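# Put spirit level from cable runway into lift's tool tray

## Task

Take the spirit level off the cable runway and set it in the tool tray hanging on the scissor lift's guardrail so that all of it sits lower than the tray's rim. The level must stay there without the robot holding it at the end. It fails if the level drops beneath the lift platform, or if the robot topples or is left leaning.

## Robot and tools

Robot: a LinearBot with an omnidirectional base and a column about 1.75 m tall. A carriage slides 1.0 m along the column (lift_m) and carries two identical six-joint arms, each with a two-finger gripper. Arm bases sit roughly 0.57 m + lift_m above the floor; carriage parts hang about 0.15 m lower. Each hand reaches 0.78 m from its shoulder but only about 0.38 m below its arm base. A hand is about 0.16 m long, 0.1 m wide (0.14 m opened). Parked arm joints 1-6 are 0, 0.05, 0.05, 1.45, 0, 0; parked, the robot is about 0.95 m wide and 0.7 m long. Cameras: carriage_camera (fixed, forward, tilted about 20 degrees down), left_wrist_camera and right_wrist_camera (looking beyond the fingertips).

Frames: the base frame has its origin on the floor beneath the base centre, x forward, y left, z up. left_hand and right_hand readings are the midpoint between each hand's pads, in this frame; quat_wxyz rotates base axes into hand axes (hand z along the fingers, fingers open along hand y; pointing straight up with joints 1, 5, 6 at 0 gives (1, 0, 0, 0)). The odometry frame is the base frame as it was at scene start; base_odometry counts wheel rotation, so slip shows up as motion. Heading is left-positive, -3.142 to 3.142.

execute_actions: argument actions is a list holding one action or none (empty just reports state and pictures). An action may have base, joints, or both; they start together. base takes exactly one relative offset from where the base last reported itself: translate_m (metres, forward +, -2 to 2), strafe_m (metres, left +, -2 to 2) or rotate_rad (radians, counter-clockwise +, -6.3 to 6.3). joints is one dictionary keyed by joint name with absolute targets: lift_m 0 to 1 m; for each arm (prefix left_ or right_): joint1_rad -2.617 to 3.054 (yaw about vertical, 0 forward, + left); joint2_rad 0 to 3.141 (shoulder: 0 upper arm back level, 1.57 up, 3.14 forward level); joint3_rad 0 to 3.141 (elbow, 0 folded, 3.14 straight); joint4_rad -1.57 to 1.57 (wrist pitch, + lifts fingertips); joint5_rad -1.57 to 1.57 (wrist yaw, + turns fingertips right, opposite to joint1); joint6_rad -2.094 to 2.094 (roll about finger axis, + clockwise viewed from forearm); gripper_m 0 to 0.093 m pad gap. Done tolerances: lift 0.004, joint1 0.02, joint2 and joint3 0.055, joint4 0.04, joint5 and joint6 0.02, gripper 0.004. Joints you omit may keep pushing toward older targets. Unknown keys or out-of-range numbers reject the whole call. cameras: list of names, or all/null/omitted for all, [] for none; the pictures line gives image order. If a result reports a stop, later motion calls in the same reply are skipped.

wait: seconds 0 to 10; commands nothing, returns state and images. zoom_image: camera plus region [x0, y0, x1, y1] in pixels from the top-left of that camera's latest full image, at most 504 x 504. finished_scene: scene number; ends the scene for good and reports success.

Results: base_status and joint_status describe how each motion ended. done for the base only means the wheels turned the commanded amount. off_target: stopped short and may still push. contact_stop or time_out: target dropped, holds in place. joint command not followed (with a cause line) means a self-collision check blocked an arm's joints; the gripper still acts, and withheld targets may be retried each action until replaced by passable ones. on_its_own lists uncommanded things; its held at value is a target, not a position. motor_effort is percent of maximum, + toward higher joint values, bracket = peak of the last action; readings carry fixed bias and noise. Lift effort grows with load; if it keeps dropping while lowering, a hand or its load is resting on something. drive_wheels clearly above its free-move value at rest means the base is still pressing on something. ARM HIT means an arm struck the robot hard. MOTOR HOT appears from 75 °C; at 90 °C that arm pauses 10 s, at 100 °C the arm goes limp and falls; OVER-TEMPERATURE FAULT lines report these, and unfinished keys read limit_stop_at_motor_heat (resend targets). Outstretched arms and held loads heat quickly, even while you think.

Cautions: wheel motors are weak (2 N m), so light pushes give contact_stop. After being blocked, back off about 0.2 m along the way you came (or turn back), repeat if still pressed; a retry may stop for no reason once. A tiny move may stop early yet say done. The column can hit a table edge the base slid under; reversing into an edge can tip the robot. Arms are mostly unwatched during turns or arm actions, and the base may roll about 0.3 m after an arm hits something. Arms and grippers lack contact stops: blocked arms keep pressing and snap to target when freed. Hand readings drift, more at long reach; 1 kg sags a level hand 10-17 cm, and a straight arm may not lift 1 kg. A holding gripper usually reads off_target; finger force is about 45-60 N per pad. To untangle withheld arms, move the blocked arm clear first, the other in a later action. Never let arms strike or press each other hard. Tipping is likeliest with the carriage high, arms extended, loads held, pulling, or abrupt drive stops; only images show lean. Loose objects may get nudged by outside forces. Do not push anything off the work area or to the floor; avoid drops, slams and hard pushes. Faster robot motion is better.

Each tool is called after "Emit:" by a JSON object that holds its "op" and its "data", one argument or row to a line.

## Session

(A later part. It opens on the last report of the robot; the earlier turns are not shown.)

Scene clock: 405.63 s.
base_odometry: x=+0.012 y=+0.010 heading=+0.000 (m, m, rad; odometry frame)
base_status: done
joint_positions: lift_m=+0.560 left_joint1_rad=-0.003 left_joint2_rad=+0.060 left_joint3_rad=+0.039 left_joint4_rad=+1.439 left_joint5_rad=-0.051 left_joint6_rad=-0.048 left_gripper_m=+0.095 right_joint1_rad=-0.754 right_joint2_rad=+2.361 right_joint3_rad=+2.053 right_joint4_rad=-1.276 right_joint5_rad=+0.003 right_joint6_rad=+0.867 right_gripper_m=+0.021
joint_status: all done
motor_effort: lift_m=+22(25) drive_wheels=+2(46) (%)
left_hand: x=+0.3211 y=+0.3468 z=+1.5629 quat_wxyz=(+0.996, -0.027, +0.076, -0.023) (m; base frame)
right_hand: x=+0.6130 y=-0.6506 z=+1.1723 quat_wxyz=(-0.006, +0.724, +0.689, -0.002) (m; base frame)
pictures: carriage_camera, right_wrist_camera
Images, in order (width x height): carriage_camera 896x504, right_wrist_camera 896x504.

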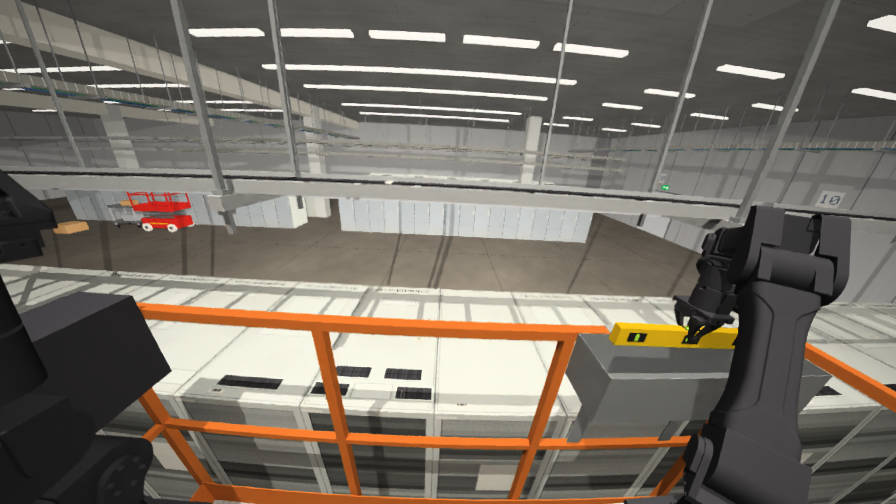

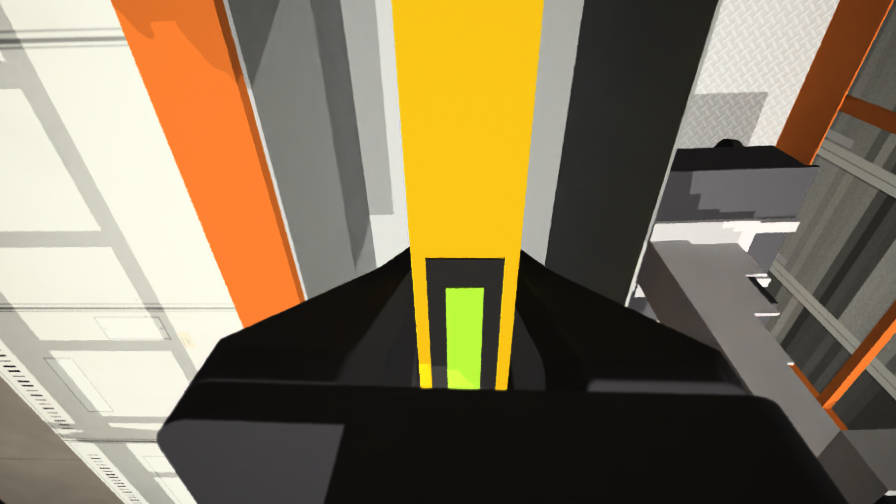

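Emit:
{"op": "execute_actions", "data": {
  "actions": [
    {"joints": {"lift_m": 0.42}}
  ],
  "cameras": ["carriage_camera", "right_wrist_camera"]
}}

Scene clock: 426.03 s.
base_odometry: x=+0.012 y=+0.010 heading=+0.000 (m, m, rad; odometry frame)
base_status: not commanded
joint_positions: lift_m=+0.420 left_joint1_rad=-0.003 left_joint2_rad=+0.060 left_joint3_rad=+0.039 left_joint4_rad=+1.439 left_joint5_rad=-0.051 left_joint6_rad=-0.048 left_gripper_m=+0.095 right_joint1_rad=-0.754 right_joint2_rad=+2.358 right_joint3_rad=+2.053 right_joint4_rad=-1.276 right_joint5_rad=+0.001 right_joint6_rad=+0.867 right_gripper_m=+0.021
joint_status: all done
motor_effort: lift_m=+22(23) drive_wheels=+2(2) (%)
left_hand: x=+0.3211 y=+0.3468 z=+1.4229 quat_wxyz=(+0.996, -0.027, +0.076, -0.023) (m; base frame)
right_hand: x=+0.6133 y=-0.6504 z=+1.0335 quat_wxyz=(-0.005, +0.724, +0.689, -0.001) (m; base frame)
pictures: carriage_camera, right_wrist_camera
Images, in order (width x height): carriage_camera 896x504, right_wrist_camera 896x504.

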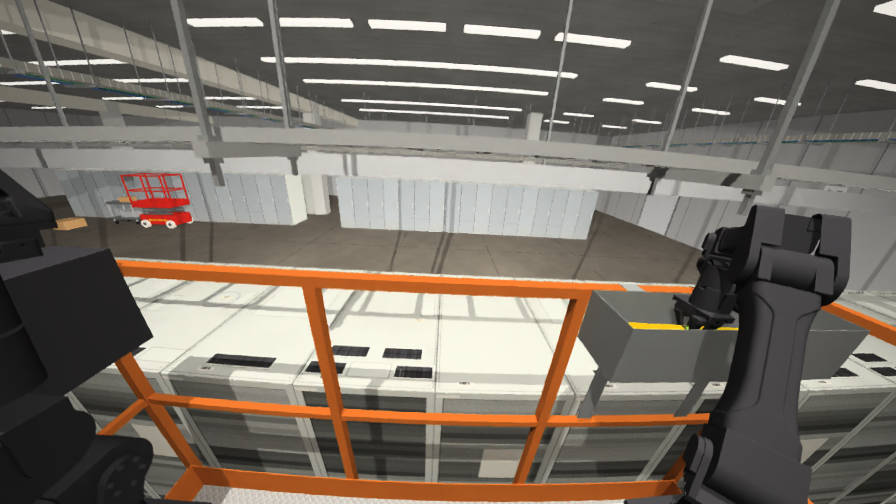

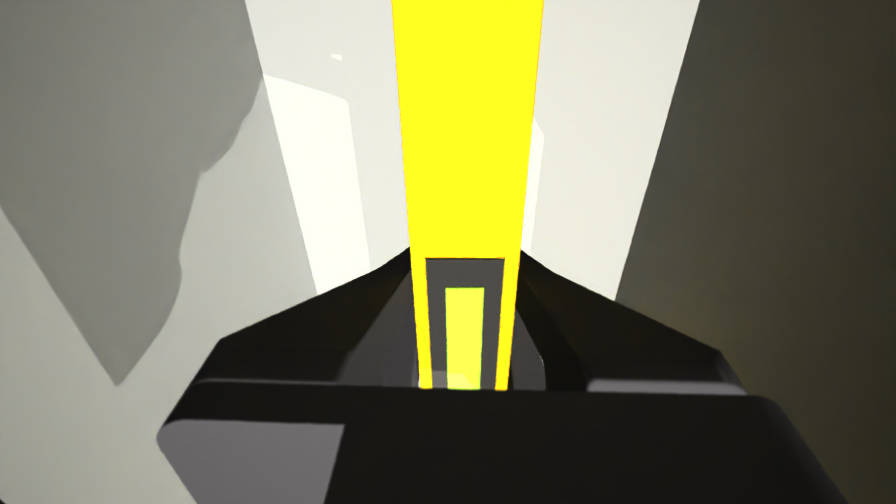

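Emit:
{"op": "execute_actions", "data": {
  "actions": [
    {"joints": {"lift_m": 0.397}}
  ],
  "cameras": ["right_wrist_camera"]
}}

Scene clock: 445.77 s.
base_odometry: x=+0.012 y=+0.010 heading=+0.000 (m, m, rad; odometry frame)
base_status: not commanded
joint_positions: lift_m=+0.397 left_joint1_rad=-0.003 left_joint2_rad=+0.060 left_joint3_rad=+0.039 left_joint4_rad=+1.438 left_joint5_rad=-0.051 left_joint6_rad=-0.048 left_gripper_m=+0.095 right_joint1_rad=-0.754 right_joint2_rad=+2.358 right_joint3_rad=+2.053 right_joint4_rad=-1.277 right_joint5_rad=+0.001 right_joint6_rad=+0.867 right_gripper_m=+0.021
joint_status: all done
motor_effort: lift_m=+21(23) drive_wheels=+2(2) (%)
left_hand: x=+0.3212 y=+0.3468 z=+1.3999 quat_wxyz=(+0.996, -0.027, +0.076, -0.023) (m; base frame)
right_hand: x=+0.6133 y=-0.6503 z=+1.0105 quat_wxyz=(-0.006, +0.724, +0.689, -0.001) (m; base frame)
pictures: right_wrist_camera
Images, in order (width x height): right_wrist_camera 896x504.

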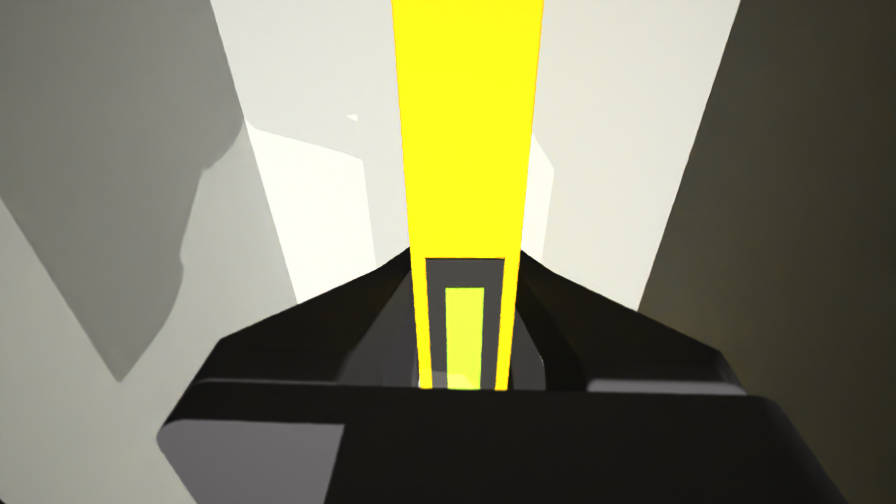

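Emit:
{"op": "execute_actions", "data": {
  "actions": [
    {"joints": {"lift_m": 0.389}}
  ],
  "cameras": ["right_wrist_camera"]
}}

Scene clock: 452.03 s.
base_odometry: x=+0.012 y=+0.010 heading=+0.000 (m, m, rad; odometry frame)
base_status: not commanded
joint_positions: lift_m=+0.389 left_joint1_rad=-0.003 left_joint2_rad=+0.060 left_joint3_rad=+0.039 left_joint4_rad=+1.438 left_joint5_rad=-0.051 left_joint6_rad=-0.048 left_gripper_m=+0.095 right_joint1_rad=-0.754 right_joint2_rad=+2.357 right_joint3_rad=+2.053 right_joint4_rad=-1.277 right_joint5_rad=+0.000 right_joint6_rad=+0.867 right_gripper_m=+0.021
joint_status: all done
motor_effort: lift_m=+20(28) drive_wheels=+2(2) (%)
left_hand: x=+0.3212 y=+0.3468 z=+1.3920 quat_wxyz=(+0.996, -0.027, +0.076, -0.023) (m; base frame)
right_hand: x=+0.6134 y=-0.6503 z=+1.0032 quat_wxyz=(-0.005, +0.724, +0.689, +0.000) (m; base frame)
pictures: right_wrist_camera
Images, in order (width x height): right_wrist_camera 896x504.

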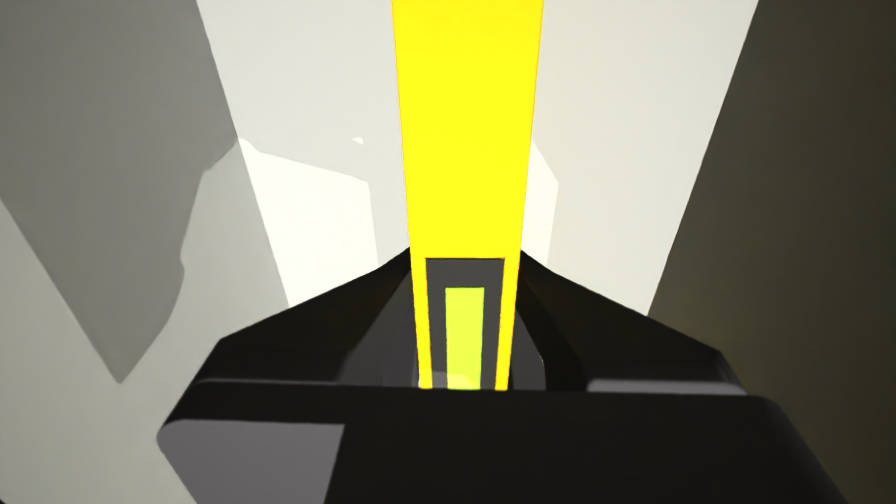

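Just about touching the tray floor. Releasing.

Emit:
{"op": "execute_actions", "data": {
  "actions": [
    {"joints": {"right_gripper_m": 0.05}}
  ],
  "cameras": ["right_wrist_camera"]
}}

Emit:
{"op": "execute_actions", "data": {
  "actions": [
    {"joints": {"lift_m": 0.56}}
  ],
  "cameras": ["carriage_camera", "right_wrist_camera"]
}}

Scene clock: 461.30 s.
base_odometry: x=+0.012 y=+0.010 heading=+0.000 (m, m, rad; odometry frame)
base_status: not commanded
joint_positions: lift_m=+0.389 left_joint1_rad=-0.003 left_joint2_rad=+0.060 left_joint3_rad=+0.039 left_joint4_rad=+1.438 left_joint5_rad=-0.051 left_joint6_rad=-0.048 left_gripper_m=+0.095 right_joint1_rad=-0.754 right_joint2_rad=+2.354 right_joint3_rad=+2.053 right_joint4_rad=-1.277 right_joint5_rad=+0.000 right_joint6_rad=+0.867 right_gripper_m=+0.050
joint_status: all done
motor_effort: lift_m=+21(21) drive_wheels=+1(0) (%)
left_hand: x=+0.3212 y=+0.3468 z=+1.3920 quat_wxyz=(+0.996, -0.027, +0.076, -0.023) (m; base frame)
right_hand: x=+0.6136 y=-0.6505 z=+1.0044 quat_wxyz=(-0.003, +0.724, +0.689, +0.000) (m; base frame)
pictures: right_wrist_camera
Images, in order (width x height): right_wrist_camera 896x504.

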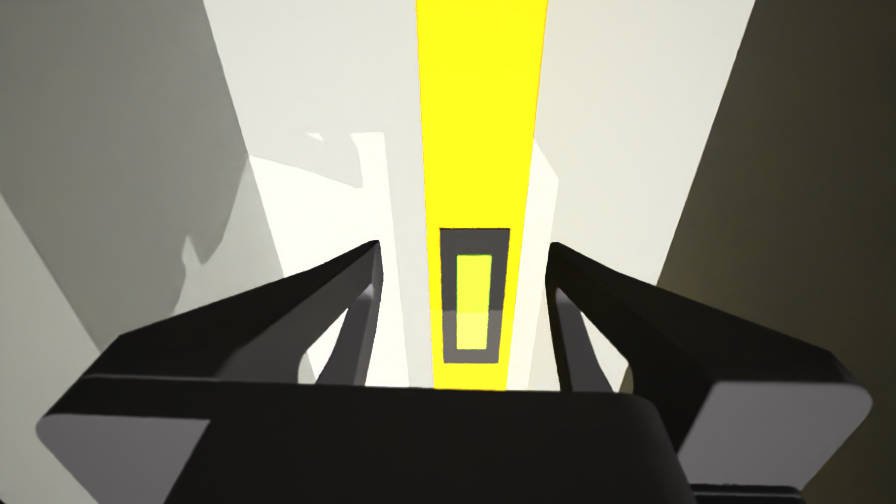

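Scene clock: 462.53 s.
base_odometry: x=+0.012 y=+0.010 heading=+0.000 (m, m, rad; odometry frame)
base_status: not commanded
joint_positions: lift_m=+0.560 left_joint1_rad=-0.003 left_joint2_rad=+0.060 left_joint3_rad=+0.039 left_joint4_rad=+1.438 left_joint5_rad=-0.051 left_joint6_rad=-0.048 left_gripper_m=+0.095 right_joint1_rad=-0.754 right_joint2_rad=+2.335 right_joint3_rad=+2.053 right_joint4_rad=-1.278 right_joint5_rad=+0.000 right_joint6_rad=+0.867 right_gripper_m=+0.050
joint_status: all done
motor_effort: lift_m=+20(28) drive_wheels=+0(2) (%)
left_hand: x=+0.3212 y=+0.3468 z=+1.5630 quat_wxyz=(+0.996, -0.027, +0.076, -0.023) (m; base frame)
right_hand: x=+0.6142 y=-0.6511 z=+1.1836 quat_wxyz=(+0.005, +0.724, +0.689, +0.000) (m; base frame)
pictures: carriage_camera, right_wrist_camera
Images, in order (width x height): carriage_camera 896x504, right_wrist_camera 896x504.

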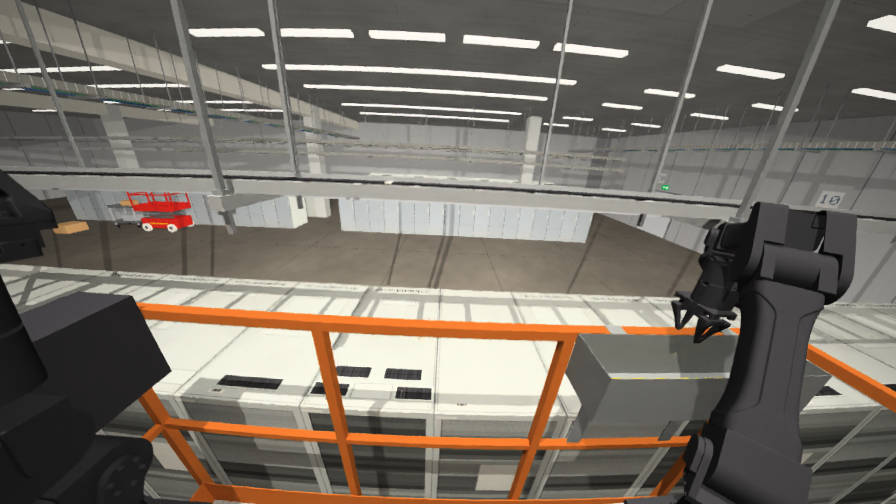

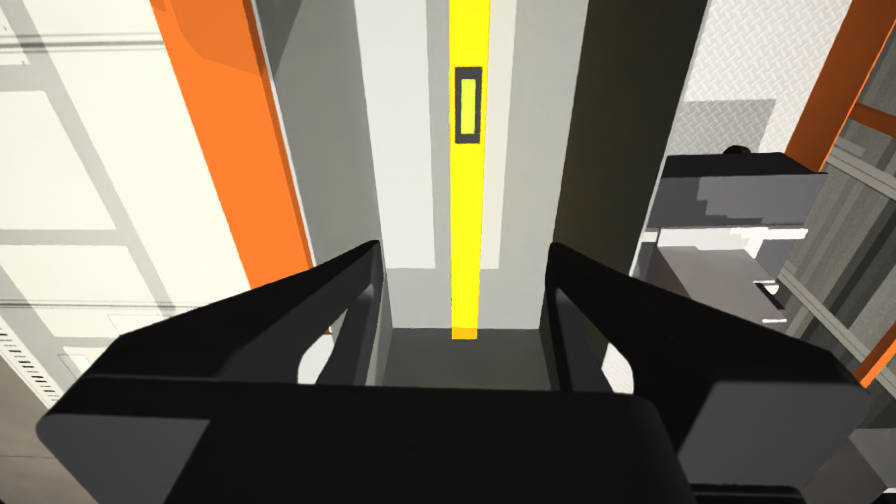

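Emit:
{"op": "finished_scene", "data": {
  "scene": 1
}}

The scene is finished: the task was done.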